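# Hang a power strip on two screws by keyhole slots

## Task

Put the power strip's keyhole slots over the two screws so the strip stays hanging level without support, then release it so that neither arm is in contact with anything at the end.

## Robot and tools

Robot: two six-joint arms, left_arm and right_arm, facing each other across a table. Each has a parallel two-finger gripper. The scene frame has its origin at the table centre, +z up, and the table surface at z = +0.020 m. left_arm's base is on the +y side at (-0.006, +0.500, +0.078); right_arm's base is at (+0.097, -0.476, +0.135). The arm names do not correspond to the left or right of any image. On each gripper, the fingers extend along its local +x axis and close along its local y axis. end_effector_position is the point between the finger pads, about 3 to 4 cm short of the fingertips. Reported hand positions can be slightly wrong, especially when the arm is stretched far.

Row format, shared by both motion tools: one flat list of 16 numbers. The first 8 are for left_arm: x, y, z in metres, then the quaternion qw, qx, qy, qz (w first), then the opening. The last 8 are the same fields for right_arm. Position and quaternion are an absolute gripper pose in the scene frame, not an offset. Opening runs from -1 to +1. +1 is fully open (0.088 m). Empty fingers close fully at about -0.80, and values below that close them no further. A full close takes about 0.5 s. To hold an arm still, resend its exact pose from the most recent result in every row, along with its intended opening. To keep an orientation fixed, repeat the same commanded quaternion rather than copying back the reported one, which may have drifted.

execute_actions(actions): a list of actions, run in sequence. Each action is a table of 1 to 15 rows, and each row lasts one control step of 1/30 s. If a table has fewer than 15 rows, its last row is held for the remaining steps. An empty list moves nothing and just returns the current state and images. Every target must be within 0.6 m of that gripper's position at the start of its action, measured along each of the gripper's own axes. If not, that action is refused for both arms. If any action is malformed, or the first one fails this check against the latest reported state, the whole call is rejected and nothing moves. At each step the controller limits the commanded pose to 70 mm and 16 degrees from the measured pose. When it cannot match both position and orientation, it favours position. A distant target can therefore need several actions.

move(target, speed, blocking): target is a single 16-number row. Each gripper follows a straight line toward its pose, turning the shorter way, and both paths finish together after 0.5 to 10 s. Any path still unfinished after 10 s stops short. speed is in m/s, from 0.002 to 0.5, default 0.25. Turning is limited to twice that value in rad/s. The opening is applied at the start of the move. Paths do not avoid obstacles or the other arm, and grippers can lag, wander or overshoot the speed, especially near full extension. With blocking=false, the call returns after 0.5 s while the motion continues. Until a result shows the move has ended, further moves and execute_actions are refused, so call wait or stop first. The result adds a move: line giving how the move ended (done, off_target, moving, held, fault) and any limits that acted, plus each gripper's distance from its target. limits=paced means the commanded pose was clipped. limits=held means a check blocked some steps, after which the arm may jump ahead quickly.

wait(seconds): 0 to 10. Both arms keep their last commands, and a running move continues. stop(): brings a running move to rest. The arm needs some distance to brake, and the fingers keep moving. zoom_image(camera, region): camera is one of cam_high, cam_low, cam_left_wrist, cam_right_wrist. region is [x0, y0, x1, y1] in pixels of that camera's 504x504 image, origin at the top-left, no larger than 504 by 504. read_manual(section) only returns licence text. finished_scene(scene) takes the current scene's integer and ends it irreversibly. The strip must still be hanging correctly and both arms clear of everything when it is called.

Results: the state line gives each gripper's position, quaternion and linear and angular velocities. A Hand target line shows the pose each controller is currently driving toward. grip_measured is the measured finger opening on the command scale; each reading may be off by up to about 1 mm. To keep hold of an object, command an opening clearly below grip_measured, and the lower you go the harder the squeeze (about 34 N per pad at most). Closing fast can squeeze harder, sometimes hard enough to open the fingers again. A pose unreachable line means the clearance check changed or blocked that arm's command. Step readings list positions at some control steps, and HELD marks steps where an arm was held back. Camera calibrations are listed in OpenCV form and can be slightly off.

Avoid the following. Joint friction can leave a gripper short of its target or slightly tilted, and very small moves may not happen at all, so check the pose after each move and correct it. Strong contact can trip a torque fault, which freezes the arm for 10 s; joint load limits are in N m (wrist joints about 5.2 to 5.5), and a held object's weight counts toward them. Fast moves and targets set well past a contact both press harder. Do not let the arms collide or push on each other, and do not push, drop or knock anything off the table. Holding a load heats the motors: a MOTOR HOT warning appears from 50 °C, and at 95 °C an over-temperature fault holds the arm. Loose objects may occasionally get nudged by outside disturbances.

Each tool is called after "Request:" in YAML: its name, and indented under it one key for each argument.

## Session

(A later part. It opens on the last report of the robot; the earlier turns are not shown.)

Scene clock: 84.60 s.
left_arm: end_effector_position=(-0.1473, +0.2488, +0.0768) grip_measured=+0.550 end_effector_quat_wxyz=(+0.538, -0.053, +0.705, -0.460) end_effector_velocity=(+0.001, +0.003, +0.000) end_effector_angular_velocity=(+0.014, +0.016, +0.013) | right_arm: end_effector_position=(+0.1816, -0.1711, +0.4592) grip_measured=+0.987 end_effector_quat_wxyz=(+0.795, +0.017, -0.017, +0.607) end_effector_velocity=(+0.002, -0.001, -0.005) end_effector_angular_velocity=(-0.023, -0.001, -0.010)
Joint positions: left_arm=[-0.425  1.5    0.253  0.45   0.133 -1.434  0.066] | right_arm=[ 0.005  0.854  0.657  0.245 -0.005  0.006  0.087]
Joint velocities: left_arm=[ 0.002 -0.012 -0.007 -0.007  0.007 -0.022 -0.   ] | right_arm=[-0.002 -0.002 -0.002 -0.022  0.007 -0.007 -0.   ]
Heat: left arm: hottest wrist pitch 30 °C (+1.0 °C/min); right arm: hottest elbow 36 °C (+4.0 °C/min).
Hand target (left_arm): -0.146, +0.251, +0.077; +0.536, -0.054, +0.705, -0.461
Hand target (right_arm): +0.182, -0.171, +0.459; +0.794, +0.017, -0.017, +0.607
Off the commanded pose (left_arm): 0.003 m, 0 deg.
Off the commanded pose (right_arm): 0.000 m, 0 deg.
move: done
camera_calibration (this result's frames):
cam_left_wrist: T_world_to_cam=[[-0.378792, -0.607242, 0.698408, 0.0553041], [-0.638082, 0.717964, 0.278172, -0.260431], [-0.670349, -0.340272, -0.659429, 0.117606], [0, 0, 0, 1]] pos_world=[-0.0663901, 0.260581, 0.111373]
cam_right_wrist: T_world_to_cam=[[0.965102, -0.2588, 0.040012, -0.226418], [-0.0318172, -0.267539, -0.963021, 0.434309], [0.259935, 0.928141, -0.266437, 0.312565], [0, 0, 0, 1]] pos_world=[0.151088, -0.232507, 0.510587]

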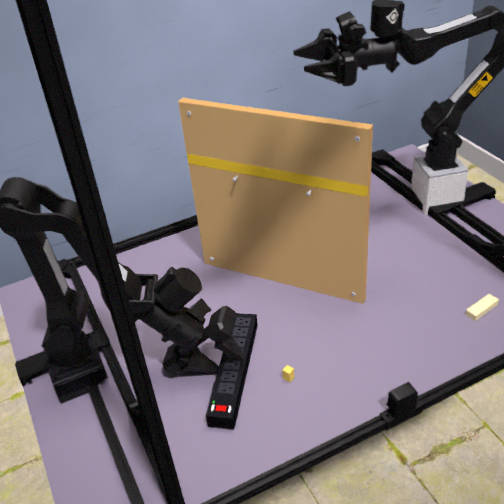

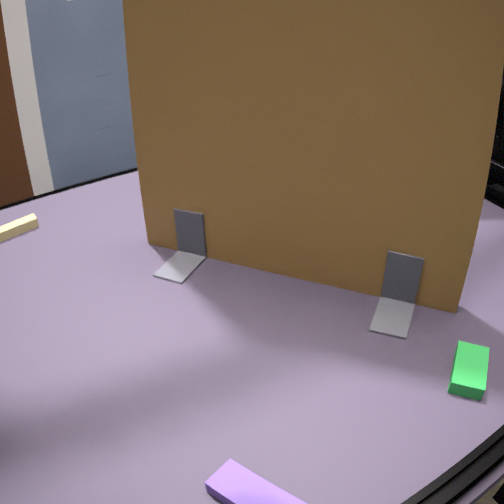

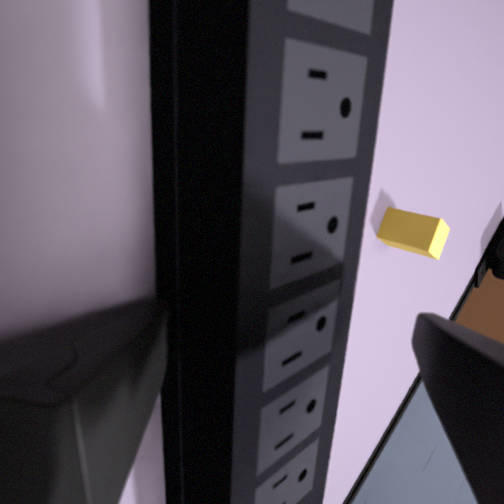

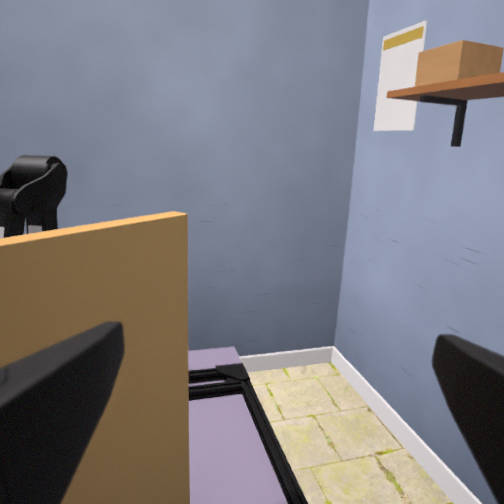

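Request:
move:
  target: [-0.163,0.228,0.13,0.6719,0.2203,0.6719,-0.2203,0.62,0.10,-0.13,0.50,0.4415,0,0,0.897,1]
  speed: 0.35

Scene clock: 96.20 s.
left_arm: end_effector_position=(-0.1618, +0.2295, +0.1320) grip_measured=+0.620 end_effector_quat_wxyz=(+0.671, +0.215, +0.674, -0.221) end_effector_velocity=(+0.001, -0.004, +0.002) end_effector_angular_velocity=(-0.013, -0.018, +0.005) | right_arm: end_effector_position=(+0.1009, -0.1321, +0.4964) grip_measured=+0.987 end_effector_quat_wxyz=(+0.446, -0.000, +0.007, +0.895) end_effector_velocity=(-0.001, +0.001, -0.004) end_effector_angular_velocity=(-0.029, +0.009, +0.020)
Joint positions: left_arm=[-0.503  1.78   1.176 -0.958  0.002 -1.463  0.069] | right_arm=[-0.121  1.196  1.01   0.172 -1.045  0.001  0.087]
Joint velocities: left_arm=[-0.002  0.007  0.017 -0.007 -0.022 -0.007  0.   ] | right_arm=[-0.002  0.012  0.012 -0.037 -0.022 -0.007  0.   ]
Heat: left arm: hottest wrist pitch 30 °C (+0.0 °C/min); right arm: hottest elbow 36 °C (+3.0 °C/min).
Hand target (left_arm): -0.163, +0.228, +0.130; +0.674, +0.218, +0.671, -0.219
Hand target (right_arm): +0.100, -0.131, +0.500; +0.442, -0.001, +0.002, +0.897
Off the commanded pose (left_arm): 0.003 m, 1 deg.
Off the commanded pose (right_arm): 0.004 m, 1 deg.
move: done
camera_calibration (this result's frames):
cam_left_wrist: T_world_to_cam=[[-0.54219, -0.840256, -0.000370602, 0.118817], [-0.789524, 0.509303, 0.342437, -0.256173], [-0.287546, 0.185958, -0.939541, 0.115835], [0, 0, 0, 1]] pos_world=[-0.104525, 0.208766, 0.196598]
cam_right_wrist: T_world_to_cam=[[0.793334, 0.607881, 0.0332059, -0.00473407], [0.218984, -0.234048, -0.947242, 0.449214], [-0.568038, 0.758751, -0.318794, 0.39446], [0, 0, 0, 1]] pos_world=[0.129454, -0.191281, 0.551423]

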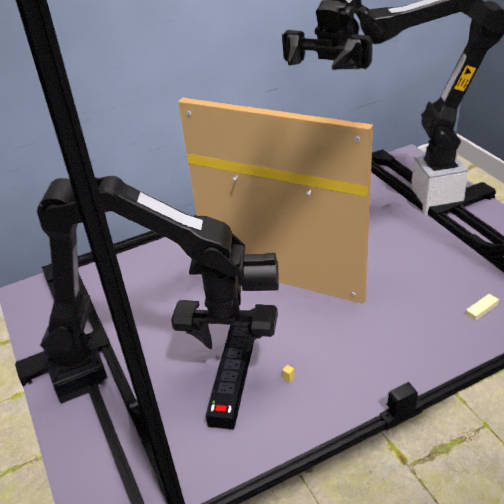

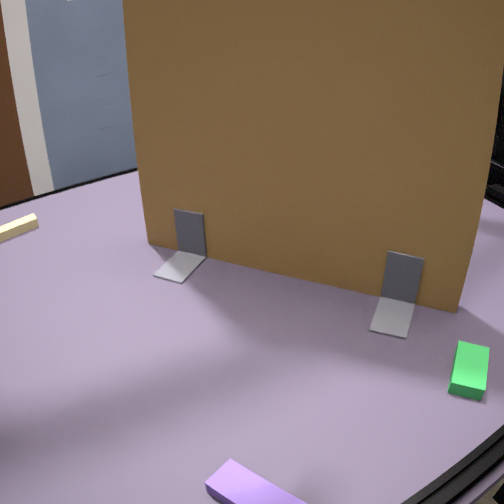

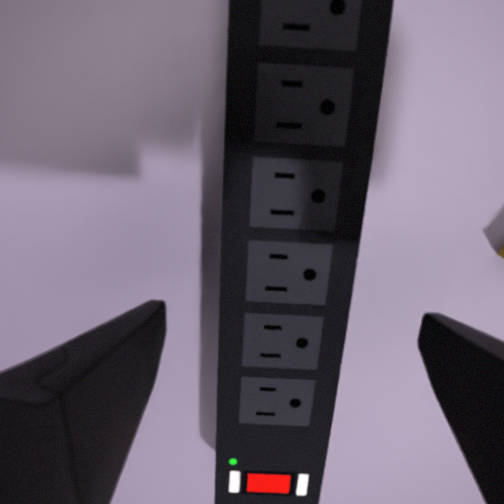

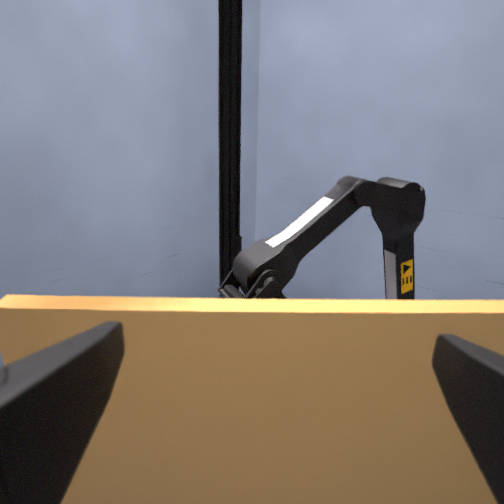

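Request:
move:
  target: [-0.164,0.2265,0.059,0.6719,0.2203,0.6719,-0.2203,0.7,0.10,-0.13,0.50,0.4415,0,0,0.897,1]
  speed: 0.12

Request:
zoom_image:
  camera: "cam_high"
  region: [150, 290, 310, 450]

Scene clock: 99.97 s.
left_arm: end_effector_position=(-0.1655, +0.2227, +0.0661) grip_measured=+0.700 end_effector_quat_wxyz=(+0.670, +0.211, +0.674, -0.226) end_effector_velocity=(-0.001, +0.001, -0.004) end_effector_angular_velocity=(+0.003, -0.010, +0.000) | right_arm: end_effector_position=(+0.1006, -0.1313, +0.4970) grip_measured=+0.987 end_effector_quat_wxyz=(+0.444, -0.000, +0.004, +0.896) end_effector_velocity=(-0.000, -0.001, -0.001) end_effector_angular_velocity=(+0.007, -0.015, +0.005)
Joint positions: left_arm=[-0.503  1.917  1.06  -0.692  0.001 -1.462  0.073] | right_arm=[-0.12   1.2    1.012  0.181 -1.047  0.     0.087]
Joint velocities: left_arm=[-0.007  0.012 -0.002  0.007 -0.007 -0.007 -0.001] | right_arm=[-0.002 -0.002 -0.002 -0.007 -0.007 -0.022  0.   ]
Heat: left arm: hottest shoulder 29 °C (-1.0 °C/min); right arm: hottest elbow 36 °C (+3.0 °C/min).
Hand target (left_arm): -0.164, +0.227, +0.059; +0.672, +0.220, +0.672, -0.220
Hand target (right_arm): +0.100, -0.130, +0.500; +0.442, -0.000, +0.000, +0.897
Off the commanded pose (left_arm): 0.008 m, 1 deg.
Off the commanded pose (right_arm): 0.003 m, 1 deg.
move: done
camera_calibration (this result's frames):
cam_left_wrist: T_world_to_cam=[[-0.543424, -0.839352, 0.0133226, 0.109777], [-0.786533, 0.514645, 0.341329, -0.233797], [-0.293352, 0.175008, -0.939849, 0.0556036], [0, 0, 0, 1]] pos_world=[-0.107922, 0.202733, 0.130598]
cam_right_wrist: T_world_to_cam=[[0.791133, 0.610383, 0.0392574, -0.00744479], [0.222573, -0.227512, -0.947998, 0.450929], [-0.56971, 0.75873, -0.315847, 0.392537], [0, 0, 0, 1]] pos_world=[0.129157, -0.190694, 0.551753]

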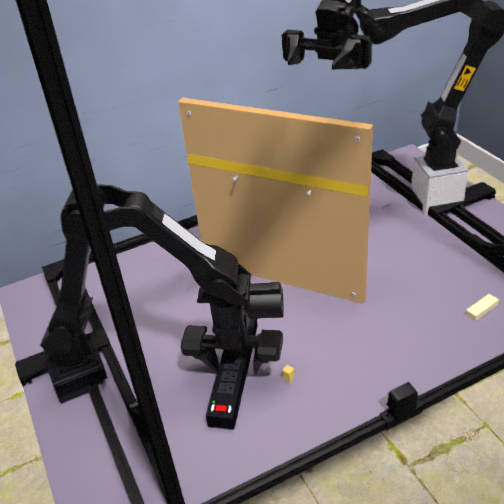

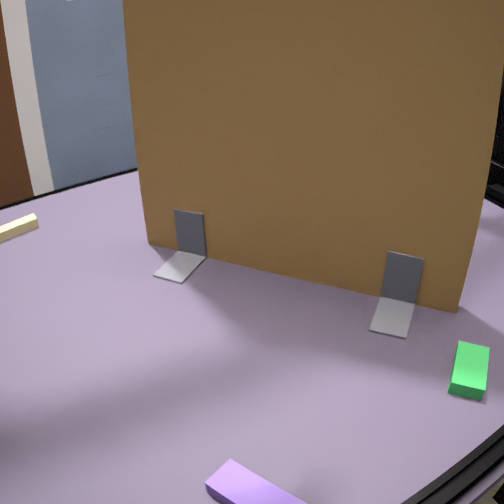

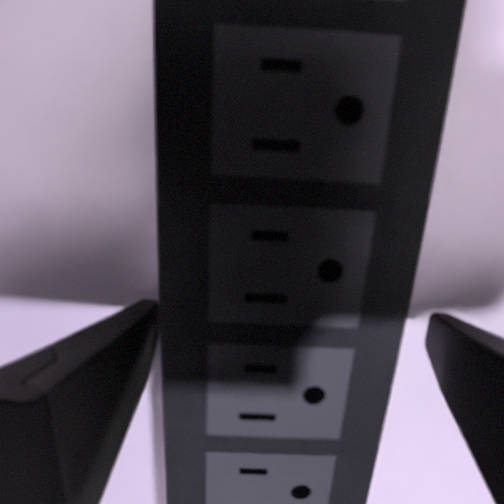

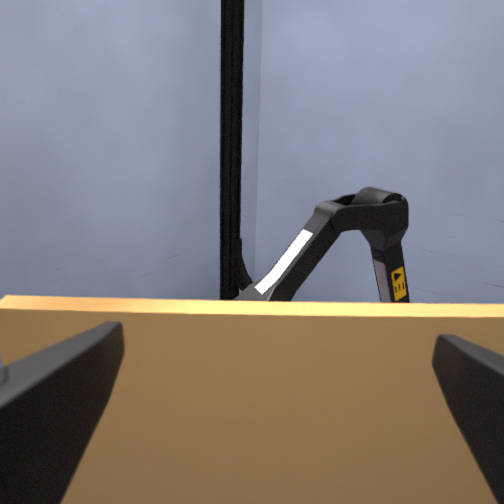

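Region (150, 290, 310, 450) of cam_high's 504x504 image, scaled by 3.150, with more detail than that image has.

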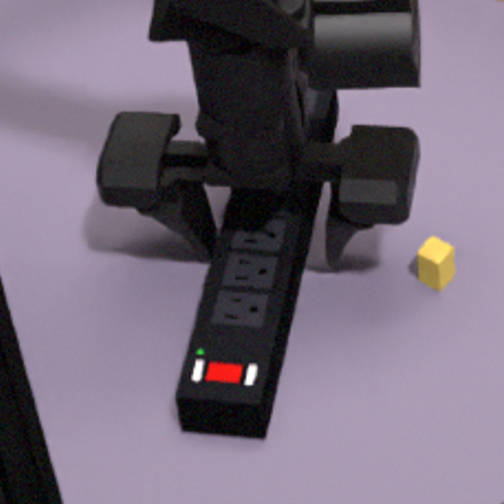

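Request:
execute_actions:
  actions:
    - [[-0.1615,0.230,0.056,0.6743,0.2277,0.6695,-0.2129,0.6,0.10,-0.13,0.50,0.4415,0,0,0.897,1]]
    - [[-0.1615,0.230,0.056,0.6743,0.2277,0.6695,-0.2129,0.5,0.10,-0.13,0.50,0.4415,0,0,0.897,1],[-0.1615,0.230,0.056,0.6743,0.2277,0.6695,-0.2129,0.44,0.10,-0.13,0.50,0.4415,0,0,0.897,1],[-0.1615,0.230,0.056,0.6743,0.2277,0.6695,-0.2129,0.38,0.10,-0.13,0.50,0.4415,0,0,0.897,1],[-0.1615,0.230,0.056,0.6743,0.2277,0.6695,-0.2129,0.32,0.10,-0.13,0.50,0.4415,0,0,0.897,1],[-0.1615,0.230,0.056,0.6743,0.2277,0.6695,-0.2129,0.27,0.10,-0.13,0.50,0.4415,0,0,0.897,1],[-0.1615,0.230,0.056,0.6743,0.2277,0.6695,-0.2129,0.22,0.10,-0.13,0.50,0.4415,0,0,0.897,1],[-0.1615,0.230,0.056,0.6743,0.2277,0.6695,-0.2129,0.17,0.10,-0.13,0.50,0.4415,0,0,0.897,1],[-0.1615,0.230,0.056,0.6743,0.2277,0.6695,-0.2129,0.12,0.10,-0.13,0.50,0.4415,0,0,0.897,1],[-0.1615,0.230,0.056,0.6743,0.2277,0.6695,-0.2129,0.0,0.10,-0.13,0.50,0.4415,0,0,0.897,1],[-0.1615,0.230,0.056,0.6743,0.2277,0.6695,-0.2129,-0.15,0.10,-0.13,0.50,0.4415,0,0,0.897,1],[-0.1615,0.230,0.056,0.6743,0.2277,0.6695,-0.2129,-0.3,0.10,-0.13,0.50,0.4415,0,0,0.897,1]]

Scene clock: 107.07 s.
left_arm: end_effector_position=(-0.1629, +0.2270, +0.0619) grip_measured=+0.232 end_effector_quat_wxyz=(+0.673, +0.221, +0.672, -0.217) end_effector_velocity=(+0.001, +0.001, +0.002) end_effector_angular_velocity=(-0.002, -0.008, -0.010) | right_arm: end_effector_position=(+0.1005, -0.1312, +0.4972) grip_measured=+0.987 end_effector_quat_wxyz=(+0.444, -0.000, +0.003, +0.896) end_effector_velocity=(+0.002, +0.001, -0.001) end_effector_angular_velocity=(+0.007, -0.007, -0.010)
Joint positions: left_arm=[-0.503  1.929  1.057 -0.704  0.    -1.461  0.05 ] | right_arm=[-0.12   1.201  1.013  0.182 -1.047  0.     0.087]
Joint velocities: left_arm=[-0.002 -0.007 -0.002 -0.007 -0.007  0.007 -0.   ] | right_arm=[-0.002  0.002 -0.002  0.007  0.007 -0.007 -0.   ]
Heat: left arm: hottest shoulder 29 °C (-2.0 °C/min); right arm: hottest elbow 37 °C (+3.0 °C/min).
Hand target (left_arm): -0.161, +0.230, +0.056; +0.674, +0.228, +0.669, -0.213
Hand target (right_arm): +0.100, -0.130, +0.500; +0.442, -0.000, +0.000, +0.897
Off the commanded pose (left_arm): 0.007 m, 1 deg.
Off the commanded pose (right_arm): 0.003 m, 0 deg.
Step readings (end_effector_position; steps 1 to 15: 1st action; 16 to 30: 2nd action):
0: left_arm (-0.1655, +0.2228, +0.0654) | right_arm (+0.1006, -0.1312, +0.4972)
1: left_arm (-0.1655, +0.2228, +0.0652) | right_arm (+0.1005, -0.1312, +0.4972)
2: left_arm (-0.1654, +0.2230, +0.0647) | right_arm (+0.1005, -0.1312, +0.4972)
4: left_arm (-0.1649, +0.2238, +0.0638) | right_arm (+0.1005, -0.1312, +0.4972)
8: left_arm (-0.1643, +0.2248, +0.0626) | right_arm (+0.1005, -0.1312, +0.4972)
15: left_arm (-0.1642, +0.2251, +0.0625) | right_arm (+0.1005, -0.1312, +0.4972)
16: left_arm (-0.1642, +0.2251, +0.0624) | right_arm (+0.1005, -0.1312, +0.4972)
17: left_arm (-0.1642, +0.2251, +0.0624) | right_arm (+0.1005, -0.1312, +0.4972)
19: left_arm (-0.1642, +0.2251, +0.0624) | right_arm (+0.1005, -0.1312, +0.4972)
23: left_arm (-0.1636, +0.2260, +0.0622) | right_arm (+0.1005, -0.1312, +0.4972)
30: end_effector_position above
camera_calibration (this result's frames):
cam_left_wrist: T_world_to_cam=[[-0.544376, -0.838734, -0.0134018, 0.116186], [-0.790824, 0.507821, 0.341636, -0.231649], [-0.279736, 0.196577, -0.939737, 0.0489935], [0, 0, 0, 1]] pos_world=[-0.106239, 0.205455, 0.126738]
cam_right_wrist: T_world_to_cam=[[0.790889, 0.610657, 0.03992, -0.00769768], [0.222939, -0.226759, -0.948092, 0.451307], [-0.569907, 0.758735, -0.315481, 0.392332], [0, 0, 0, 1]] pos_world=[0.129067, -0.190638, 0.551961]

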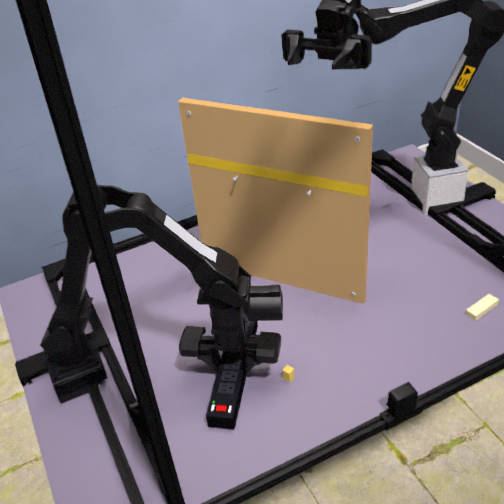

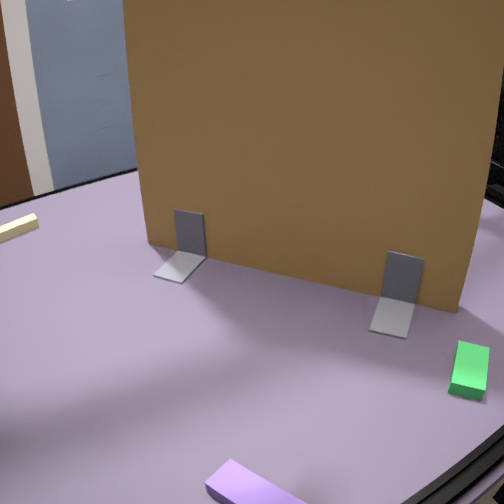

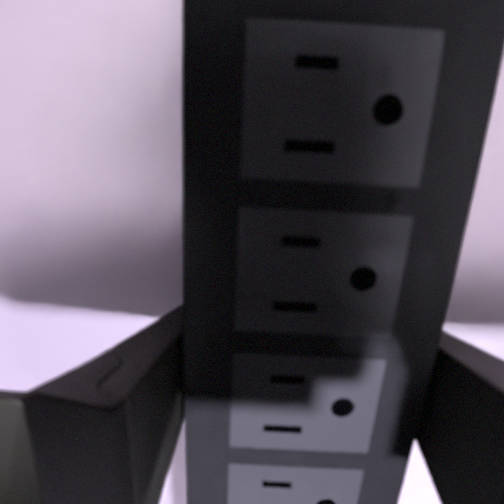

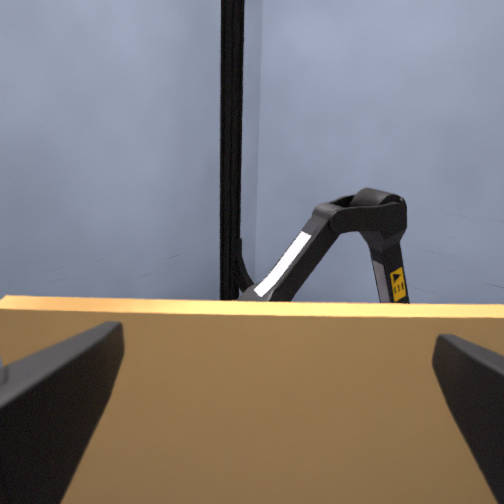

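Request:
move:
  target: [-0.163,0.227,0.15,0.6719,0.2203,0.6719,-0.2203,-0.3,0.10,-0.13,0.50,0.4415,0,0,0.897,1]
  speed: 0.2

Request:
move:
  target: [-0.15,0.2,0.30,0.5049,0.2884,0.1838,-0.7925,-0.3,0.10,-0.13,0.50,0.4415,0,0,0.897,1]
  speed: 0.4

Request:
move:
  target: [-0.08,0.125,0.50,0.6345,0.6345,-0.3122,-0.3122,-0.3,0.10,-0.13,0.50,0.4415,0,0,0.897,1]
  speed: 0.4

Scene clock: 113.97 s.
left_arm: end_effector_position=(-0.1594, +0.2331, +0.1359) grip_measured=+0.232 end_effector_quat_wxyz=(+0.675, +0.235, +0.669, -0.204) end_effector_velocity=(-0.004, -0.004, +0.006) end_effector_angular_velocity=(-0.019, +0.002, -0.000) | right_arm: end_effector_position=(+0.1005, -0.1311, +0.4972) grip_measured=+0.987 end_effector_quat_wxyz=(+0.444, -0.000, +0.003, +0.896) end_effector_velocity=(-0.000, -0.001, -0.001) end_effector_angular_velocity=(+0.007, -0.015, +0.005)
Joint positions: left_arm=[-0.504  1.802  1.219 -1.034 -0.    -1.46   0.05 ] | right_arm=[-0.12   1.201  1.013  0.182 -1.047  0.     0.087]
Joint velocities: left_arm=[-0.007 -0.002  0.022 -0.007 -0.007 -0.007 -0.   ] | right_arm=[-0.002 -0.002 -0.002 -0.007 -0.007 -0.022 -0.   ]
Heat: left arm: hottest shoulder 30 °C (+0.0 °C/min); right arm: hottest elbow 37 °C (+3.0 °C/min).
Hand target (left_arm): -0.163, +0.227, +0.150; +0.672, +0.220, +0.672, -0.221
Hand target (right_arm): +0.100, -0.130, +0.500; +0.442, -0.000, +0.000, +0.897
Off the commanded pose (left_arm): 0.016 m, 3 deg.
Off the commanded pose (right_arm): 0.003 m, 0 deg.
move: off_target (left_arm)
camera_calibration (this result's frames):
cam_left_wrist: T_world_to_cam=[[-0.544953, -0.83669, -0.0545502, 0.129198], [-0.79727, 0.496938, 0.342657, -0.255896], [-0.25959, 0.230224, -0.937875, 0.113421], [0, 0, 0, 1]] pos_world=[-0.104168, 0.209151, 0.201107]
cam_right_wrist: T_world_to_cam=[[0.790889, 0.610657, 0.03992, -0.00778069], [0.222939, -0.226759, -0.948092, 0.451353], [-0.569907, 0.758735, -0.315481, 0.392299], [0, 0, 0, 1]] pos_world=[0.129103, -0.190551, 0.551998]

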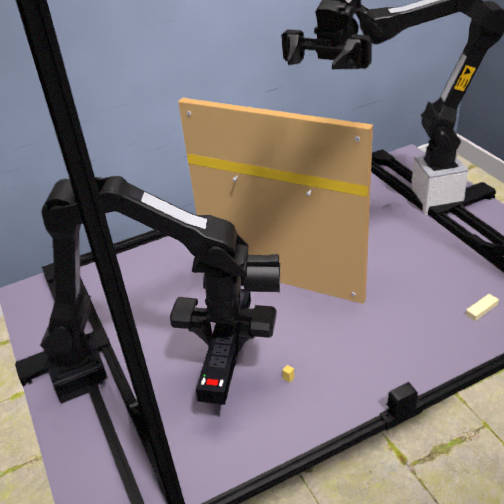

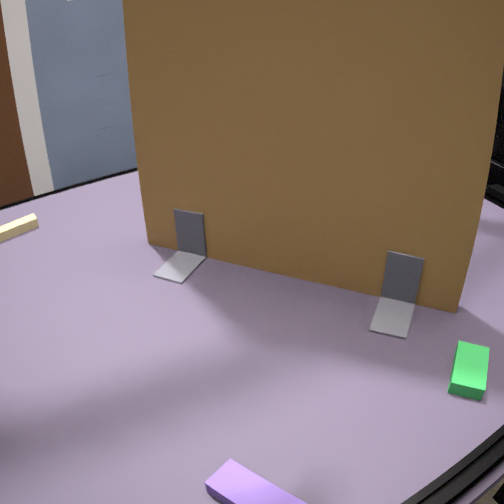

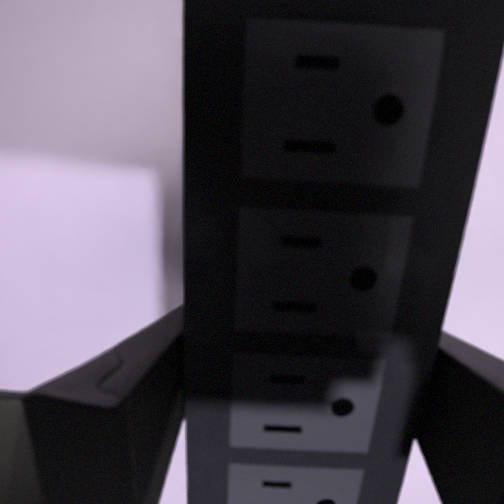

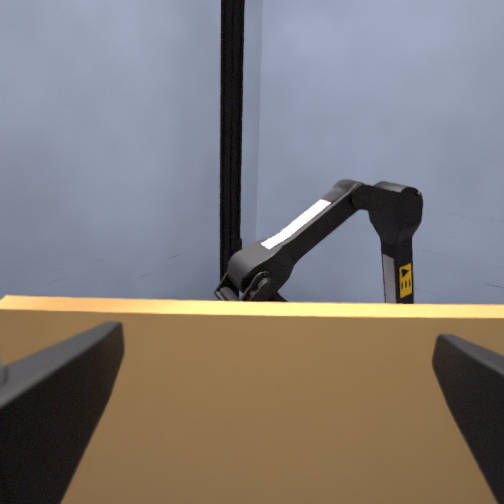

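Scene clock: 116.60 s.
left_arm: end_effector_position=(-0.1506, +0.2005, +0.2810) grip_measured=+0.232 end_effector_quat_wxyz=(+0.498, +0.312, +0.199, -0.784) end_effector_velocity=(-0.001, +0.004, -0.000) end_effector_angular_velocity=(+0.011, -0.006, -0.029) | right_arm: end_effector_position=(+0.1005, -0.1312, +0.4974) grip_measured=+0.987 end_effector_quat_wxyz=(+0.444, -0.000, +0.003, +0.896) end_effector_velocity=(+0.000, -0.000, -0.005) end_effector_angular_velocity=(+0.006, -0.023, +0.005)
Joint positions: left_arm=[-0.436  1.191  0.967 -0.534 -0.008 -0.01   0.05 ] | right_arm=[-0.12   1.201  1.013  0.182 -1.047  0.     0.087]
Joint velocities: left_arm=[ 0.002 -0.007  0.002 -0.022  0.022  0.022  0.   ] | right_arm=[-0.002  0.002 -0.007 -0.007 -0.007 -0.037 -0.   ]
Heat: left arm: hottest shoulder 30 °C (+0.0 °C/min); right arm: hottest elbow 37 °C (+3.0 °C/min).
Hand target (left_arm): -0.151, +0.199, +0.298; -0.502, -0.288, -0.184, +0.795
Hand target (right_arm): +0.100, -0.130, +0.500; +0.442, +0.000, -0.000, +0.897
Off the commanded pose (left_arm): 0.019 m, 3 deg.
Off the commanded pose (right_arm): 0.003 m, 0 deg.
move: off_target (left_arm)
camera_calibration (this result's frames):
cam_left_wrist: T_world_to_cam=[[-0.922172, 0.385187, 0.035068, -0.21231], [0.330224, 0.831291, -0.44711, 0.0422764], [-0.201373, -0.400732, -0.893791, 0.38226], [0, 0, 0, 1]] pos_world=[-0.13277, 0.199819, 0.368008]
cam_right_wrist: T_world_to_cam=[[0.790877, 0.610628, 0.0405826, -0.00811722], [0.223218, -0.226092, -0.948186, 0.451654], [-0.569814, 0.758957, -0.315114, 0.392203], [0, 0, 0, 1]] pos_world=[0.129085, -0.190593, 0.55217]

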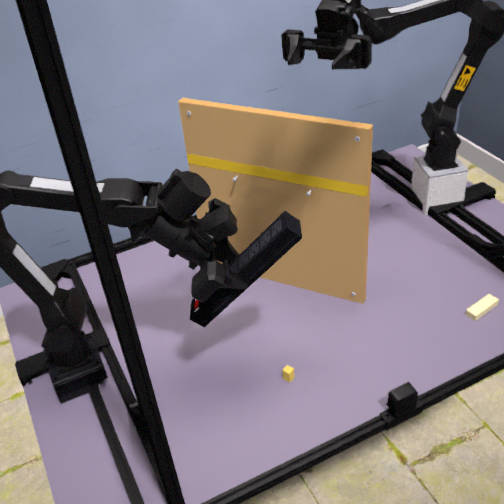

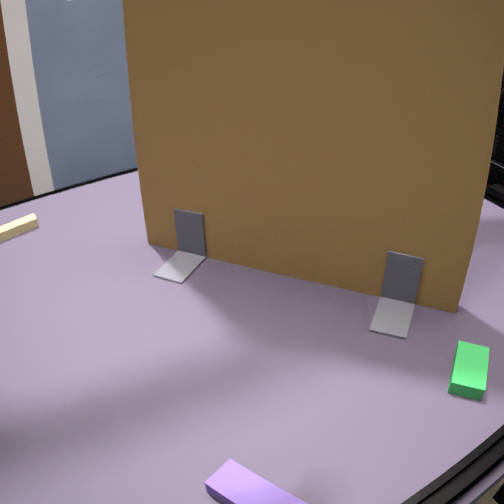

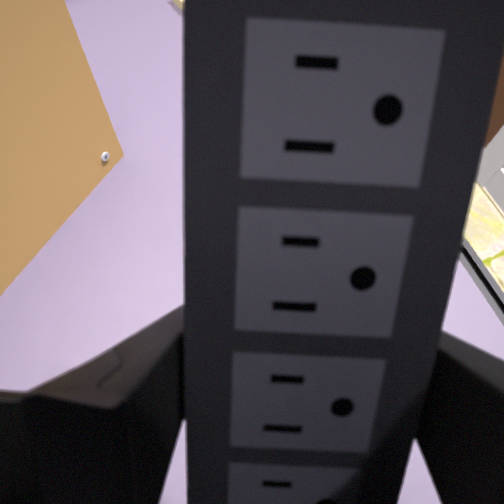

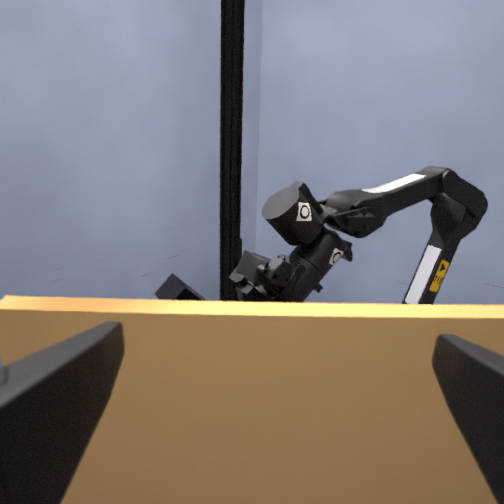

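Scene clock: 119.57 s.
left_arm: end_effector_position=(-0.0874, +0.1143, +0.4842) grip_measured=+0.233 end_effector_quat_wxyz=(+0.617, +0.650, -0.317, -0.310) end_effector_velocity=(+0.001, +0.001, -0.006) end_effector_angular_velocity=(+0.007, -0.020, +0.019) | right_arm: end_effector_position=(+0.1005, -0.1312, +0.4974) grip_measured=+0.987 end_effector_quat_wxyz=(+0.444, -0.000, +0.003, +0.896) end_effector_velocity=(-0.000, -0.001, -0.003) end_effector_angular_velocity=(-0.016, +0.003, +0.005)
Joint positions: left_arm=[-0.558  1.499  1.432  0.033 -1.226  1.585  0.05 ] | right_arm=[-0.12   1.201  1.013  0.182 -1.047  0.     0.087]
Joint velocities: left_arm=[-0.002 -0.002 -0.037  0.051 -0.022  0.037 -0.   ] | right_arm=[-0.002 -0.002 -0.002 -0.022 -0.007 -0.007 -0.   ]
Heat: left arm: hottest shoulder 31 °C (+1.0 °C/min); right arm: hottest elbow 37 °C (+2.0 °C/min).
Hand target (left_arm): -0.081, +0.122, +0.500; +0.635, +0.632, -0.316, -0.311
Hand target (right_arm): +0.100, -0.130, +0.500; +0.442, -0.000, +0.000, +0.897
Off the commanded pose (left_arm): 0.020 m, 3 deg.
Off the commanded pose (right_arm): 0.003 m, 0 deg.
move: off_target (left_arm)
camera_calibration (this result's frames):
cam_left_wrist: T_world_to_cam=[[-0.00759898, -0.00167896, -0.99997, 0.497324], [0.540013, 0.841639, -0.00551679, -0.01275], [0.841622, -0.540039, -0.00548894, 0.219013], [0, 0, 0, 1]] pos_world=[-0.173662, 0.129842, 0.498441]
cam_right_wrist: T_world_to_cam=[[0.790877, 0.610628, 0.0405826, -0.00811722], [0.223218, -0.226092, -0.948186, 0.451654], [-0.569814, 0.758957, -0.315114, 0.392203], [0, 0, 0, 1]] pos_world=[0.129085, -0.190593, 0.55217]

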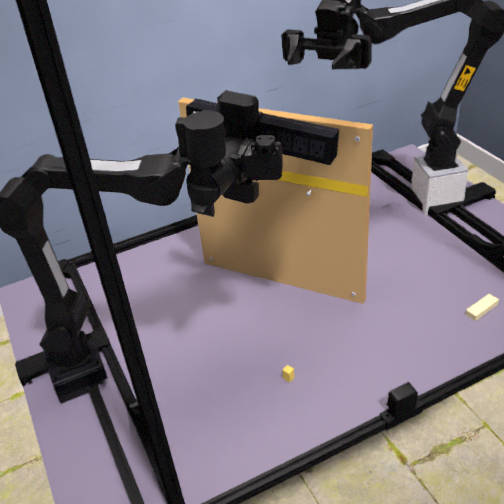

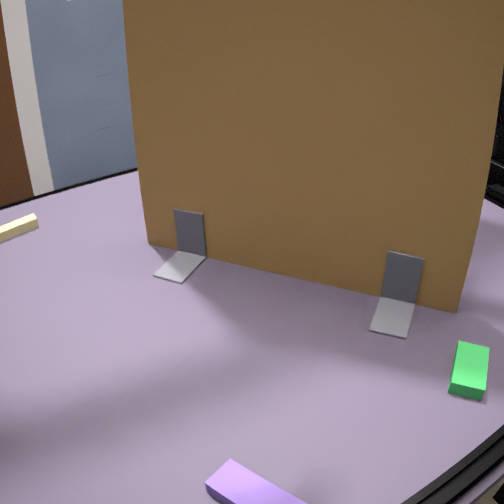

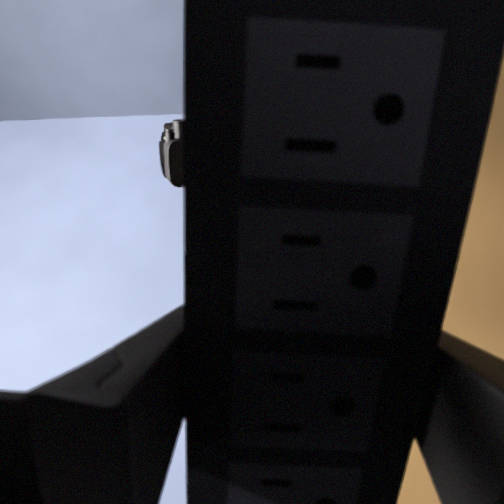

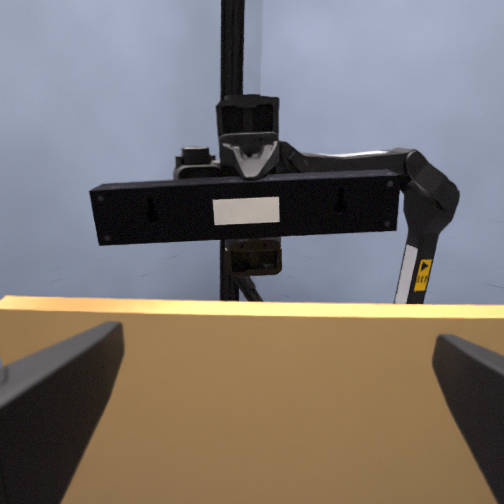

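Request:
zoom_image:
  camera: "cam_right_wrist"
  region: [80, 160, 250, 260]

Request:
zoom_image:
  camera: "cam_right_wrist"
  region: [240, 150, 410, 250]

Region (80, 160, 250, 260) of cam_right_wrist's 504x504 image, scaled by 2.965, with more detail than that image has; it fills the top 296 rows of this view, and the rest is white.

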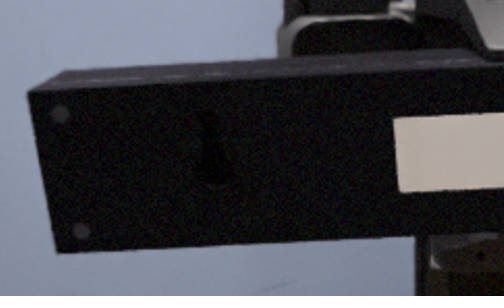

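Region (240, 150, 410, 250) of cam_right_wrist's 504x504 image, scaled by 2.965, with more detail than that image has; it fills the top 296 rows of this view, and the rest is white.

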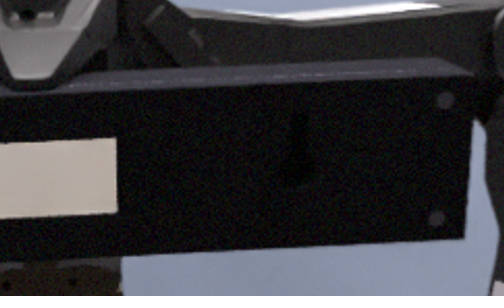

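Request:
zoom_image:
  camera: "cam_right_wrist"
  region: [120, 180, 185, 245]

Region (120, 180, 185, 245) of cam_right_wrist's 504x504 image, scaled by 7.754, with more detail than that image has.

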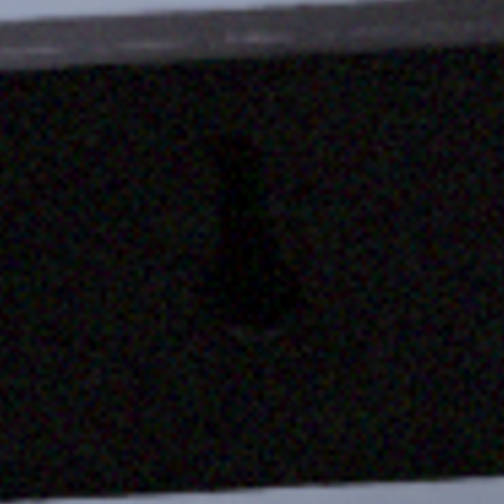

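Request:
move:
  target: [-0.05,0.11,0.40,0.6345,0.6345,-0.3122,-0.3122,-0.3,-0.15,-0.25,0.40,0.5,-0.4,-0.35,0.68,1]
  speed: 0.35

Request:
move:
  target: [-0.024,0.0945,0.295,0.6345,0.6345,-0.3122,-0.3122,-0.3,-0.21,-0.135,0.303,0.5792,-0.5792,-0.4056,0.4056,1]
  speed: 0.25

Scene clock: 145.53 s.
left_arm: end_effector_position=(-0.0532, +0.1057, +0.3824) grip_measured=+0.233 end_effector_quat_wxyz=(+0.613, +0.655, -0.312, -0.312) end_effector_velocity=(+0.002, +0.000, -0.003) end_effector_angular_velocity=(+0.006, -0.007, +0.010) | right_arm: end_effector_position=(-0.1482, -0.2520, +0.3956) grip_measured=+0.987 end_effector_quat_wxyz=(+0.500, -0.403, -0.350, +0.682) end_effector_velocity=(-0.001, +0.000, +0.000) end_effector_angular_velocity=(+0.005, -0.006, -0.003)
Joint positions: left_arm=[-0.45   1.474  1.018  0.396 -1.122  1.569  0.05 ] | right_arm=[ 1.501  1.183  0.815 -0.018  1.01  -0.786  0.087]
Joint velocities: left_arm=[ 0.002  0.002 -0.007  0.007 -0.007  0.007 -0.   ] | right_arm=[ 0.002  0.007  0.002  0.007  0.007 -0.007  0.   ]
Heat: left arm: hottest shoulder 35 °C (+5.1 °C/min); right arm: hottest elbow 38 °C (+2.0 °C/min).
Hand target (left_arm): -0.049, +0.111, +0.400; +0.634, +0.635, -0.312, -0.313
Hand target (right_arm): -0.151, -0.252, +0.400; +0.502, -0.401, -0.351, +0.681
Off the commanded pose (left_arm): 0.018 m, 3 deg.
Off the commanded pose (right_arm): 0.005 m, 0 deg.
move: off_target (left_arm)
camera_calibration (this result's frames):
cam_left_wrist: T_world_to_cam=[[-0.0119609, 0.0131472, -0.999842, 0.393939], [0.536447, 0.843921, 0.00467955, -0.0288933], [0.843849, -0.536306, -0.0171469, 0.189182], [0, 0, 0, 1]] pos_world=[-0.13943, 0.120664, 0.397256]
cam_right_wrist: T_world_to_cam=[[0.356305, 0.257988, 0.898048, -0.225974], [0.926965, -0.218358, -0.305049, 0.235131], [0.117397, 0.941149, -0.316948, 0.458579], [0, 0, 0, 1]] pos_world=[-0.191278, -0.32195, 0.420008]

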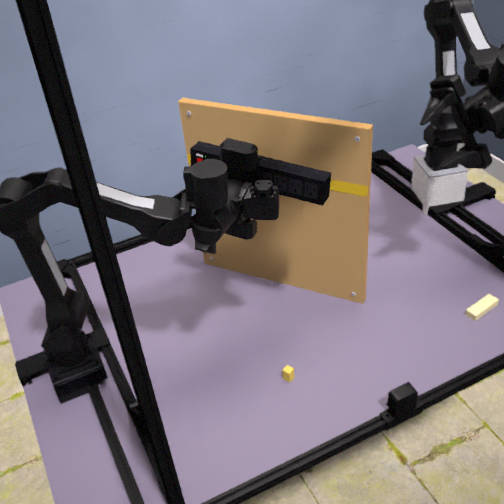

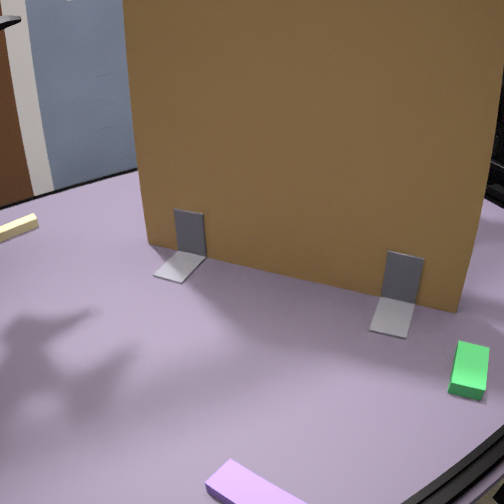

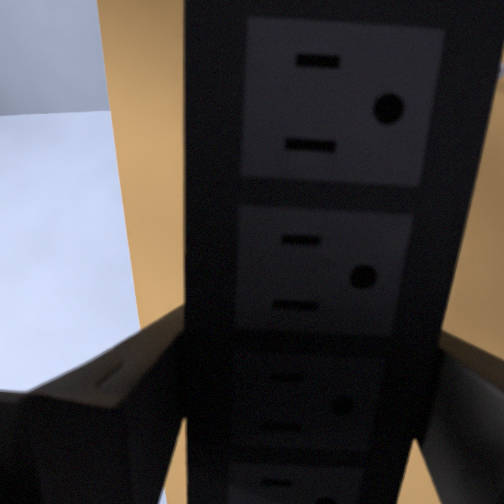

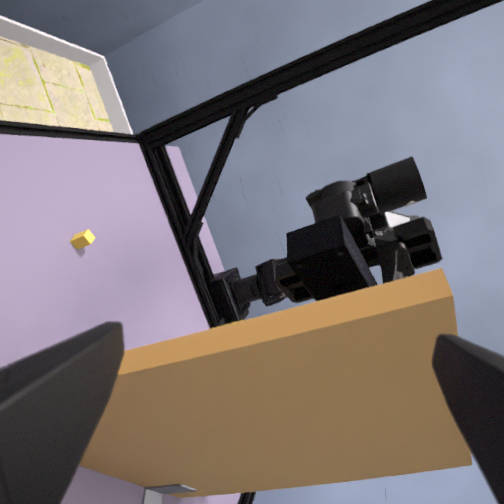

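Scene clock: 147.80 s.
left_arm: end_effector_position=(-0.0245, +0.0965, +0.2863) grip_measured=+0.232 end_effector_quat_wxyz=(+0.623, +0.646, -0.311, -0.314) end_effector_velocity=(+0.002, +0.003, +0.001) end_effector_angular_velocity=(-0.021, +0.019, +0.020) | right_arm: end_effector_position=(-0.2122, -0.1354, +0.3087) grip_measured=+0.987 end_effector_quat_wxyz=(+0.585, -0.571, -0.404, +0.411) end_effector_velocity=(-0.004, +0.003, +0.006) end_effector_angular_velocity=(+0.035, +0.011, +0.019)
Joint positions: left_arm=[-0.352  1.637  0.742  0.859 -1.024  1.567  0.05 ] | right_arm=[ 1.342  2.085  1.151  0.945  1.408 -1.56   0.087]
Joint velocities: left_arm=[-0.002 -0.002 -0.002  0.007 -0.022 -0.022  0.   ] | right_arm=[-0.002  0.032 -0.002  0.212 -0.022 -0.154 -0.   ]
Heat: left arm: hottest shoulder 35 °C (+5.1 °C/min); right arm: hottest elbow 38 °C (+2.0 °C/min).
Hand target (left_arm): -0.024, +0.095, +0.295; +0.634, +0.634, -0.312, -0.313
Hand target (right_arm): -0.211, -0.135, +0.302; +0.580, -0.578, -0.407, +0.406
Off the commanded pose (left_arm): 0.009 m, 2 deg.
Off the commanded pose (right_arm): 0.006 m, 1 deg.
move: off_target (left_arm)
camera_calibration (this result's frames):
cam_left_wrist: T_world_to_cam=[[-0.0274728, -0.00853924, -0.999586, 0.300025], [0.535874, 0.844013, -0.0219383, -0.028415], [0.843851, -0.536255, -0.0186115, 0.158779], [0, 0, 0, 1]] pos_world=[-0.110516, 0.111691, 0.302232]
cam_right_wrist: T_world_to_cam=[[-0.0209063, 0.0124209, 0.999704, -0.299825], [0.78974, -0.612967, 0.0241312, 0.109231], [0.613086, 0.790011, 0.00300562, 0.314774], [0, 0, 0, 1]] pos_world=[-0.285516, -0.177996, 0.296155]

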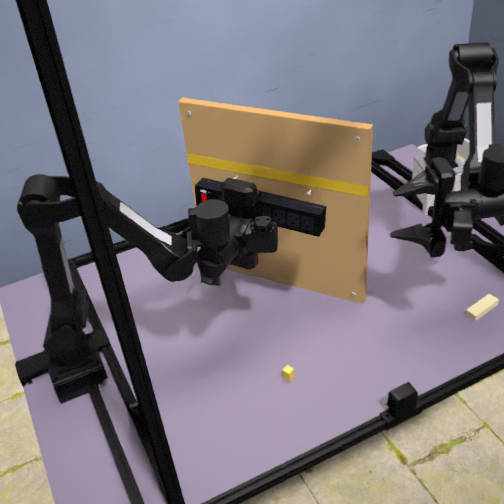

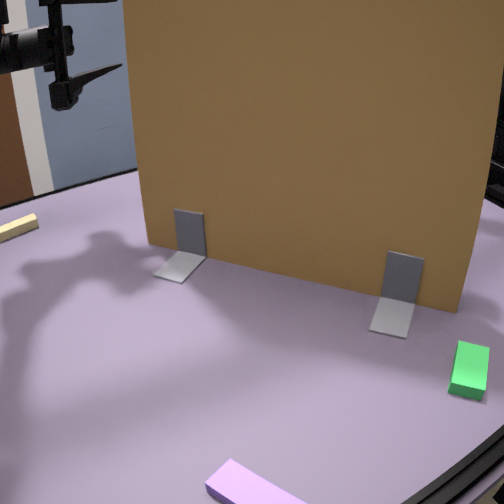

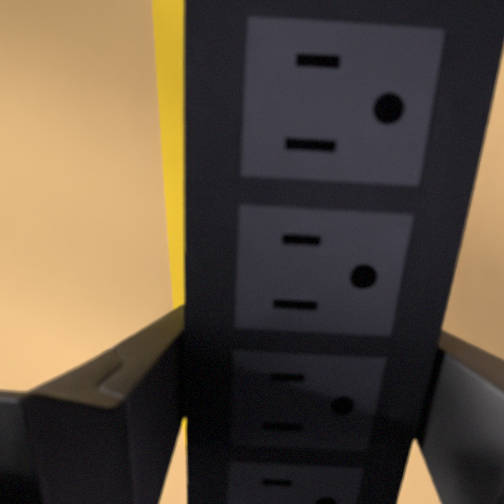

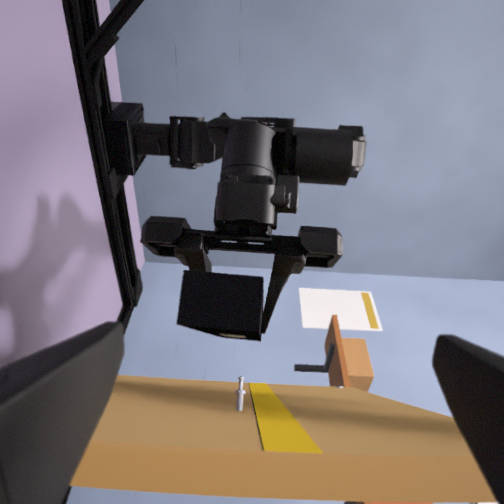

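Request:
zoom_image:
  camera: "cam_right_wrist"
  region: [150, 260, 330, 440]

Region (150, 260, 330, 440) of cam_right_wrist's 504x504 image, scaled by 2.800, with more detail than that image has.

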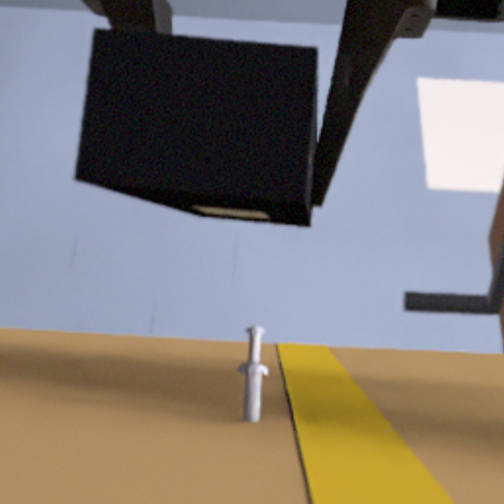

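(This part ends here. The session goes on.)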